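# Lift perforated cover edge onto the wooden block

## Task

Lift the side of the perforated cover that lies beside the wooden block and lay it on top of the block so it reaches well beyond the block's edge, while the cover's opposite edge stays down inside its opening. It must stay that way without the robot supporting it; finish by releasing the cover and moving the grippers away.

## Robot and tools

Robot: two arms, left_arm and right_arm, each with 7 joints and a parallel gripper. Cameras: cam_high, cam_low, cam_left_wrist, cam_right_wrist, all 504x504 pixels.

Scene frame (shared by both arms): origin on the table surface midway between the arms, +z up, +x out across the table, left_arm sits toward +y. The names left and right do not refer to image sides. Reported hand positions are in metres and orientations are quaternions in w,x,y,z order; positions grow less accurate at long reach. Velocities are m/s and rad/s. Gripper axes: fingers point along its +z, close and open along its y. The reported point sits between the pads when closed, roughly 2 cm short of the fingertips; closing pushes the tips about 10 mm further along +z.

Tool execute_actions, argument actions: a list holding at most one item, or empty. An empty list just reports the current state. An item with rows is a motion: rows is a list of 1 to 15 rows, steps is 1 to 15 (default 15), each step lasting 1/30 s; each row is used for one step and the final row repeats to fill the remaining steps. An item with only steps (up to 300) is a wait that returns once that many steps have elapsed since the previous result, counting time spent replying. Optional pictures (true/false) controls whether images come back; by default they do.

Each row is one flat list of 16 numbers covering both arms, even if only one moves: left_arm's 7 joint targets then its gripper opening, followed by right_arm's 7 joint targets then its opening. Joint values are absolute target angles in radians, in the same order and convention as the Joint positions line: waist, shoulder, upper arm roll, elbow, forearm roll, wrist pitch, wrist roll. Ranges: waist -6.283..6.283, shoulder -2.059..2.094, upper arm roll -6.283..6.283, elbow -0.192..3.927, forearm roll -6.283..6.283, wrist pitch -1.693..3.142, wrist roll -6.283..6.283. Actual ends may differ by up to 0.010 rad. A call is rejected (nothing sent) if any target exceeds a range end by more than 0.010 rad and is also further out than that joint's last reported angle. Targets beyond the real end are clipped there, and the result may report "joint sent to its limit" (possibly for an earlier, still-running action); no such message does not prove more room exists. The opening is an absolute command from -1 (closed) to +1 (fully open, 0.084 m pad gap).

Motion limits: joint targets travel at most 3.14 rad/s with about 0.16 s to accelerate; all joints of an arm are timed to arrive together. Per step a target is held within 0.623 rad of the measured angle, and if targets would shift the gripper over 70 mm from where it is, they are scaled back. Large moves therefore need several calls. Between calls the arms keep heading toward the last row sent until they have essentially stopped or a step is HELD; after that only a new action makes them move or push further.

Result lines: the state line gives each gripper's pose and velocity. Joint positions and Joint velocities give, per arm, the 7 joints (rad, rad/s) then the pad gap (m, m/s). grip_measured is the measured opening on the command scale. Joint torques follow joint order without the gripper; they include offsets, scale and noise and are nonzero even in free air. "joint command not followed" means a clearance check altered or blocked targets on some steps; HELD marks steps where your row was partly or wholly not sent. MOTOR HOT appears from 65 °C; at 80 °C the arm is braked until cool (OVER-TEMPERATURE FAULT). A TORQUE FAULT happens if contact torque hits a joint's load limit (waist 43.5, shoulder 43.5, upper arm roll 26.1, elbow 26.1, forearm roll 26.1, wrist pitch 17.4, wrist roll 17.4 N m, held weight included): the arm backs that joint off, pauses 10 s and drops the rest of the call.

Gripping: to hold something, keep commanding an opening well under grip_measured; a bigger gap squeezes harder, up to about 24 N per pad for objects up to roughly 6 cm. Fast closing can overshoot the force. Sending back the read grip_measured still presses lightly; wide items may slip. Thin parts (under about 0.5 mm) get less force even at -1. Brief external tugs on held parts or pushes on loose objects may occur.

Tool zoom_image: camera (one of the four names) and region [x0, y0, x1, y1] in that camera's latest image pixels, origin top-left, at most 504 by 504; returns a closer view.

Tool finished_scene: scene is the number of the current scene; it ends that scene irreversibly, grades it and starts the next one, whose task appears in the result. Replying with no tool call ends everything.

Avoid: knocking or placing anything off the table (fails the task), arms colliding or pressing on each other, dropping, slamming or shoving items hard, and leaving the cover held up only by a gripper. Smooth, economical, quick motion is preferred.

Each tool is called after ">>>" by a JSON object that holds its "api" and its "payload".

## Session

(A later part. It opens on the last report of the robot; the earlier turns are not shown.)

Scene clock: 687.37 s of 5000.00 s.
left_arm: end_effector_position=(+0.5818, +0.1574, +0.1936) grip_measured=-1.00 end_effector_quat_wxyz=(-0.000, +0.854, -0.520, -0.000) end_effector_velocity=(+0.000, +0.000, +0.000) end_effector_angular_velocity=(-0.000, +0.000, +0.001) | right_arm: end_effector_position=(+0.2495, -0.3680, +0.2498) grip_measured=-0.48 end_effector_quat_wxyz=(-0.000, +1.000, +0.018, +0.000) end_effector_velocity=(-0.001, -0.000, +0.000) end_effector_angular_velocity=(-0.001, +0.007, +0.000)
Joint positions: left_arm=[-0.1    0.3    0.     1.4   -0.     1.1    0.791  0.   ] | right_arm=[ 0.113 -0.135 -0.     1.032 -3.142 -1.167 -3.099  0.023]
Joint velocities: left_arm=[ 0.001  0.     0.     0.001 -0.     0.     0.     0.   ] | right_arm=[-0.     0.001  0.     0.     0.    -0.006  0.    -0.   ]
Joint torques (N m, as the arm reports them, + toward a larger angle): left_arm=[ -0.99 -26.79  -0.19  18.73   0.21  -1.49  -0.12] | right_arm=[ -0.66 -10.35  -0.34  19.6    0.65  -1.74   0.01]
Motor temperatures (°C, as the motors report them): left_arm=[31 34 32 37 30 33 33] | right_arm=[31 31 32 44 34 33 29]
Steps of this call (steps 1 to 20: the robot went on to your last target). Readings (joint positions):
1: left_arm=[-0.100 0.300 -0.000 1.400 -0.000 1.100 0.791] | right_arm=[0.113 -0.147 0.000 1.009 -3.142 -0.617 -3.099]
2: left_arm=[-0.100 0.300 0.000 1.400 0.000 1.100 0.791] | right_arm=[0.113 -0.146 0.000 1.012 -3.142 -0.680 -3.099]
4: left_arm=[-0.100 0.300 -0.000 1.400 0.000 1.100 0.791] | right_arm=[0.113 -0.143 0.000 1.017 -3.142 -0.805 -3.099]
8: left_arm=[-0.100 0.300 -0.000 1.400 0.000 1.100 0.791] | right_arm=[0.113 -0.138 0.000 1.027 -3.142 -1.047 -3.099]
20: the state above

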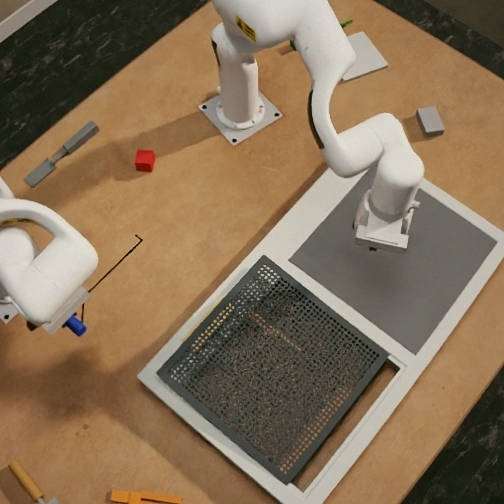

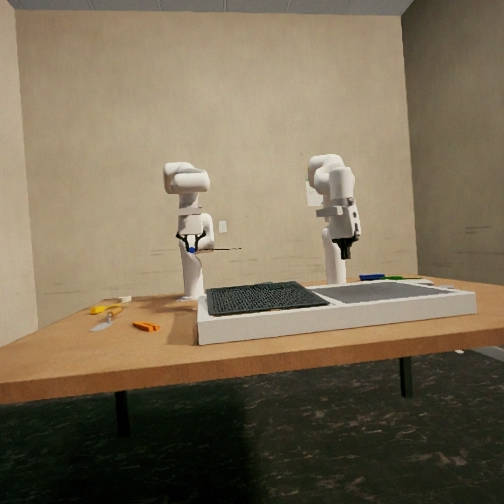

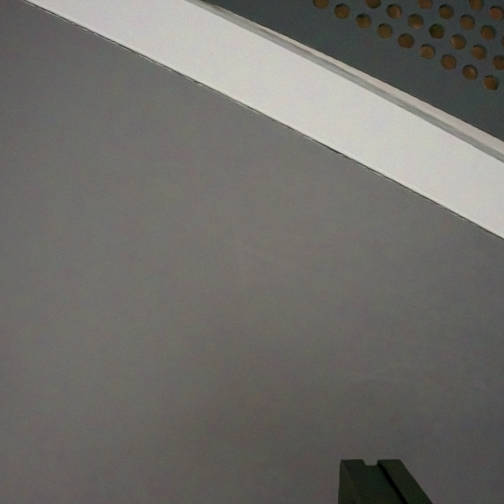

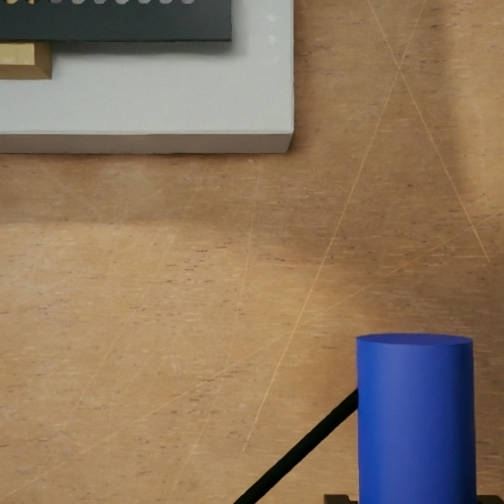

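>>> {"api": "execute_actions", "payload": {"actions": [{"rows":[[-0.1,0.3,0,1.4,0,1.1,0.7913,-1,0.113,0.26,0,0.915,-3.1416,-0.655,-3.099,-1]]}], "pictures": false}}

>>> {"api": "execute_actions", "payload": {"actions": [{"rows":[[-0.1,0.3,0,1.4,0,1.1,0.7913,-1,0.113,0.27,0,0.913,-3.1416,-0.643,-3.099,-1],[-0.1,0.3,0,1.4,0,1.1,0.7913,-1,0.113,0.28,0,0.9115,-3.1416,-0.6315,-3.099,-1],[-0.1,0.3,0,1.4,0,1.1,0.7913,-1,0.113,0.29,0,0.91,-3.1416,-0.62,-3.099,-1],[-0.1,0.3,0,1.4,0,1.1,0.7913,-1,0.113,0.30,0,0.9085,-3.1416,-0.6085,-3.099,-1],[-0.1,0.3,0,1.4,0,1.1,0.7913,-1,0.113,0.31,0,0.907,-3.1416,-0.597,-3.099,-1],[-0.1,0.3,0,1.4,0,1.1,0.7913,-1,0.113,0.318,0,0.9057,-3.1416,-0.5877,-3.099,-1],[-0.1,0.3,0,1.4,0,1.1,0.7913,-1,0.113,0.325,0,0.9046,-3.1416,-0.5796,-3.099,-1],[-0.1,0.3,0,1.4,0,1.1,0.7913,-1,0.113,0.331,0,0.9036,-3.1416,-0.5726,-3.099,-1],[-0.1,0.3,0,1.4,0,1.1,0.7913,-1,0.113,0.336,0,0.9028,-3.1416,-0.5668,-3.099,-1],[-0.1,0.3,0,1.4,0,1.1,0.7913,-1,0.113,0.34,0,0.9022,-3.1416,-0.5622,-3.099,-1],[-0.1,0.3,0,1.4,0,1.1,0.7913,-1,0.113,0.344,0,0.9016,-3.1416,-0.5576,-3.099,-1]]}], "pictures": false}}

>>> {"api": "execute_actions", "payload": {"actions": [{"rows":[[-0.1,0.3,0,1.4,0,1.1,0.7913,-1,0.113,0.344,0,0.9016,-3.1416,-0.5576,-3.099,-0.1]]}], "pictures": false}}

>>> {"api": "execute_actions", "payload": {"actions": [{"rows":[[-0.1,0.3,0,1.4,0,1.1,0.7913,-1,0.113,0.1,0,0.95,-3.1416,-0.85,-3.099,-0.1]]}]}}

Scene clock: 710.33 s of 5000.00 s.
left_arm: end_effector_position=(+0.5818, +0.1574, +0.1936) grip_measured=-1.00 end_effector_quat_wxyz=(-0.000, +0.854, -0.520, -0.000) end_effector_velocity=(+0.000, +0.000, -0.000) end_effector_angular_velocity=(-0.000, -0.000, +0.000) | right_arm: end_effector_position=(+0.2858, -0.3651, +0.0721) grip_measured=-0.48 end_effector_quat_wxyz=(+0.000, +1.000, +0.018, -0.003) end_effector_velocity=(-0.034, -0.002, -0.251) end_effector_angular_velocity=(-0.006, +0.089, +0.001)
Joint positions: left_arm=[-0.1    0.3   -0.     1.4    0.     1.1    0.791  0.   ] | right_arm=[ 0.113  0.236  0.     0.92  -3.142 -0.69  -3.099  0.023]
Joint velocities: left_arm=[ 0.     0.    -0.    -0.    -0.    -0.001 -0.     0.   ] | right_arm=[-0.     0.52   0.002 -0.188  0.     0.619 -0.    -0.   ]
Joint torques (N m, as the arm reports them, + toward a larger angle): left_arm=[ -0.61 -26.49  -0.05  19.01   0.16  -1.18  -0.27] | right_arm=[ -0.88 -24.04  -0.74  21.57   0.84  -3.37  -0.01]
Motor temperatures (°C, as the motors report them): left_arm=[31 34 32 37 30 33 33] | right_arm=[31 31 32 45 34 33 29]
Steps of this call (steps 1 to 15: the robot went on to your last target; steps 16 to 90: nothing new was sent; then 19.47 s passed at rest; steps 91 to 105: all 15 steps of this action). Readings (joint positions):
91: left_arm=[-0.100 0.300 -0.000 1.400 -0.000 1.100 0.791] | right_arm=[0.113 -0.135 -0.000 1.032 -3.142 -1.167 -3.099]
92: left_arm=[-0.100 0.300 -0.000 1.400 -0.000 1.100 0.791] | right_arm=[0.113 -0.132 -0.000 1.032 -3.142 -1.161 -3.099]
94: left_arm=[-0.100 0.300 0.000 1.400 0.000 1.100 0.791] | right_arm=[0.113 -0.093 -0.000 1.024 -3.142 -1.105 -3.099]
98: left_arm=[-0.100 0.300 -0.000 1.400 0.000 1.100 0.791] | right_arm=[0.113 0.038 0.000 0.981 -3.142 -0.944 -3.099]
105: the state above

Scene clock: 710.83 s of 5000.00 s.
left_arm: end_effector_position=(+0.5818, +0.1574, +0.1936) grip_measured=-1.00 end_effector_quat_wxyz=(-0.000, +0.854, -0.520, -0.000) end_effector_velocity=(-0.000, -0.000, -0.000) end_effector_angular_velocity=(+0.000, +0.001, -0.001) | right_arm: end_effector_position=(+0.2864, -0.3651, +0.0249) grip_measured=-0.48 end_effector_quat_wxyz=(+0.000, +1.000, +0.018, -0.000) end_effector_velocity=(+0.003, +0.000, -0.012) end_effector_angular_velocity=(+0.001, -0.010, +0.001)
Joint positions: left_arm=[-0.1    0.3    0.     1.4    0.     1.1    0.791  0.   ] | right_arm=[ 0.113  0.342  0.     0.902 -3.142 -0.56  -3.099  0.023]
Joint velocities: left_arm=[-0.001  0.001  0.    -0.     0.     0.     0.     0.   ] | right_arm=[ 0.     0.028  0.    -0.001  0.     0.039 -0.    -0.   ]
Joint torques (N m, as the arm reports them, + toward a larger angle): left_arm=[ -0.55 -26.3   -0.08  19.02   0.17  -1.16  -0.09] | right_arm=[ -0.56 -16.29  -0.62  14.78   0.64  -1.91   0.09]
Motor temperatures (°C, as the motors report them): left_arm=[31 34 32 37 30 33 33] | right_arm=[31 31 32 45 34 33 29]
Steps of this call (steps 1 to 15: all 15 steps of this action). Readings (joint positions):
1: left_arm=[-0.100 0.300 0.000 1.400 -0.000 1.100 0.791] | right_arm=[0.113 0.250 0.000 0.915 -3.142 -0.674 -3.099]
2: left_arm=[-0.100 0.300 0.000 1.400 -0.000 1.100 0.791] | right_arm=[0.113 0.257 0.000 0.914 -3.142 -0.663 -3.099]
4: left_arm=[-0.100 0.300 0.000 1.400 0.000 1.100 0.791] | right_arm=[0.113 0.270 -0.000 0.914 -3.142 -0.643 -3.099]
8: left_arm=[-0.100 0.300 0.000 1.400 0.000 1.100 0.791] | right_arm=[0.113 0.306 -0.000 0.908 -3.142 -0.600 -3.099]
15: the state above

Scene clock: 711.33 s of 5000.00 s.
left_arm: end_effector_position=(+0.5818, +0.1574, +0.1936) grip_measured=-1.00 end_effector_quat_wxyz=(-0.000, +0.854, -0.520, -0.000) end_effector_velocity=(+0.000, +0.000, +0.000) end_effector_angular_velocity=(-0.000, -0.000, +0.001) | right_arm: end_effector_position=(+0.2866, -0.3651, +0.0241) grip_measured=-0.11 end_effector_quat_wxyz=(-0.000, +1.000, +0.018, +0.000) end_effector_velocity=(-0.001, -0.000, -0.001) end_effector_angular_velocity=(+0.000, +0.002, -0.001)
Joint positions: left_arm=[-0.1    0.3   -0.     1.4    0.     1.1    0.791  0.   ] | right_arm=[ 0.113  0.344 -0.     0.902 -3.142 -0.558 -3.099  0.039]
Joint velocities: left_arm=[ 0.    -0.     0.001  0.    -0.     0.     0.     0.   ] | right_arm=[-0.001  0.002  0.    -0.     0.     0.    -0.     0.   ]
Joint torques (N m, as the arm reports them, + toward a larger angle): left_arm=[ -0.63 -26.28   0.17  19.1    0.13  -1.37  -0.39] | right_arm=[ -0.6  -15.41  -0.58  14.09   0.71  -1.68   0.08]
Motor temperatures (°C, as the motors report them): left_arm=[31 34 32 37 30 33 33] | right_arm=[31 31 32 45 34 33 29]
Steps of this call (steps 1 to 15: all 15 steps of this action). Readings (joint positions):
1: left_arm=[-0.100 0.300 0.000 1.400 -0.000 1.100 0.791] | right_arm=[0.113 0.343 -0.000 0.902 -3.142 -0.559 -3.099]
2: left_arm=[-0.100 0.300 0.000 1.400 -0.000 1.100 0.791] | right_arm=[0.113 0.343 -0.000 0.902 -3.142 -0.559 -3.099]
4: left_arm=[-0.100 0.300 -0.000 1.400 0.000 1.100 0.791] | right_arm=[0.113 0.343 -0.000 0.902 -3.142 -0.558 -3.099]
8: left_arm=[-0.100 0.300 0.000 1.400 -0.000 1.100 0.791] | right_arm=[0.113 0.343 -0.000 0.902 -3.142 -0.558 -3.099]
15: the state above

Scene clock: 711.83 s of 5000.00 s.
left_arm: end_effector_position=(+0.5818, +0.1574, +0.1936) grip_measured=-1.00 end_effector_quat_wxyz=(-0.000, +0.854, -0.520, -0.000) end_effector_velocity=(+0.001, +0.001, -0.000) end_effector_angular_velocity=(-0.001, -0.001, +0.002) | right_arm: end_effector_position=(+0.2807, -0.3655, +0.1329) grip_measured=-0.11 end_effector_quat_wxyz=(+0.000, +1.000, +0.018, -0.001) end_effector_velocity=(-0.010, -0.000, -0.003) end_effector_angular_velocity=(-0.003, +0.035, +0.002)
Joint positions: left_arm=[-0.1    0.3    0.     1.4    0.     1.1    0.791  0.   ] | right_arm=[ 0.113  0.102  0.     0.948 -3.142 -0.848 -3.099  0.039]
Joint velocities: left_arm=[ 0.002  0.    -0.    -0.    -0.    -0.001  0.     0.   ] | right_arm=[-0.     0.007  0.002 -0.01  -0.    -0.018 -0.     0.   ]
Joint torques (N m, as the arm reports them, + toward a larger angle): left_arm=[ -0.78 -26.32   0.05  19.18  -0.04  -1.18  -0.12] | right_arm=[ -0.63 -13.42  -0.55  18.04   0.74  -1.68  -0.06]
Motor temperatures (°C, as the motors report them): left_arm=[31 34 32 37 30 33 33] | right_arm=[31 31 32 45 34 33 29]
Steps of this call (steps 1 to 15: all 15 steps of this action). Readings (joint positions):
1: left_arm=[-0.100 0.300 0.000 1.400 0.000 1.100 0.791] | right_arm=[0.113 0.344 -0.000 0.902 -3.142 -0.558 -3.099]
2: left_arm=[-0.100 0.300 0.000 1.400 -0.000 1.100 0.791] | right_arm=[0.113 0.340 0.000 0.902 -3.142 -0.564 -3.099]
4: left_arm=[-0.100 0.300 -0.000 1.400 0.000 1.100 0.791] | right_arm=[0.113 0.297 0.000 0.907 -3.142 -0.621 -3.099]
8: left_arm=[-0.100 0.300 -0.000 1.400 0.000 1.100 0.791] | right_arm=[0.113 0.156 -0.000 0.942 -3.142 -0.780 -3.099]
15: the state above

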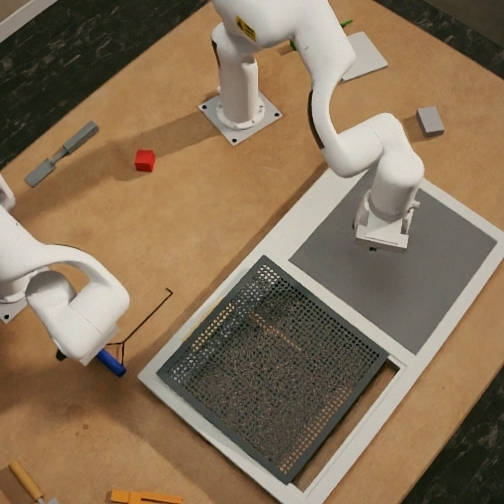

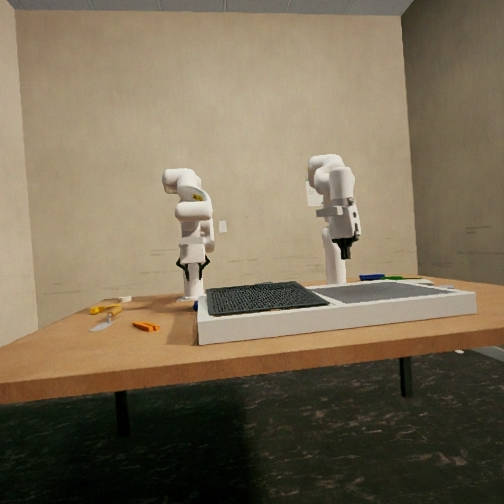

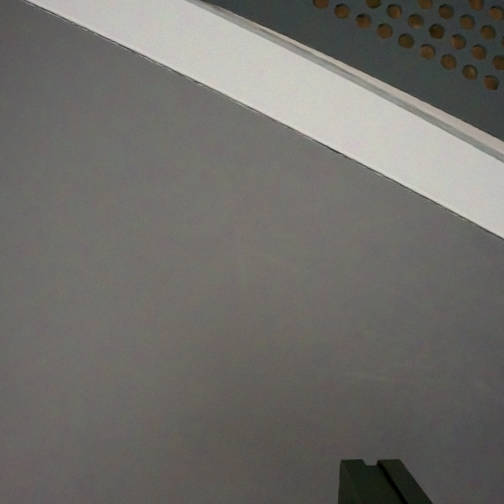

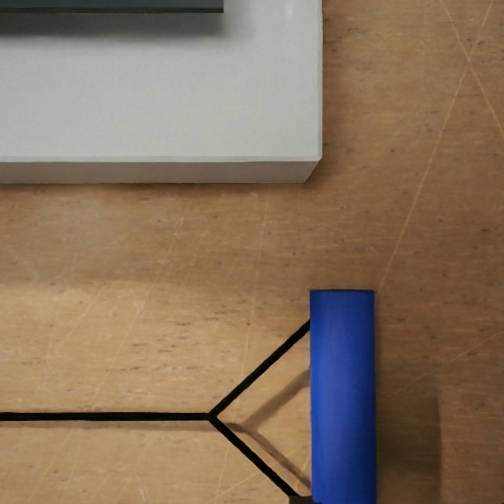

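Check the far corners are seated.

>>> {"api": "zoom_image", "payload": {"camera": "cam_low", "region": [195,265,345,335]}}

Region (195, 265, 345, 335) of cam_low's 504x504 image, scaled by 3.360, with more detail than that image has; it fills the top 235 rows of this view, and the rest is white.

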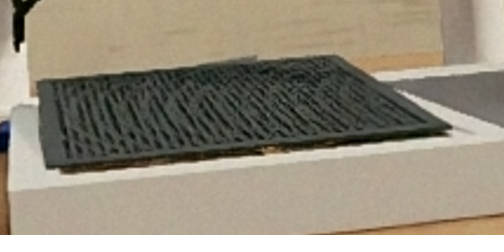

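>>> {"api": "finished_scene", "payload": {"scene": 2}}

The scene is finished: the task was done.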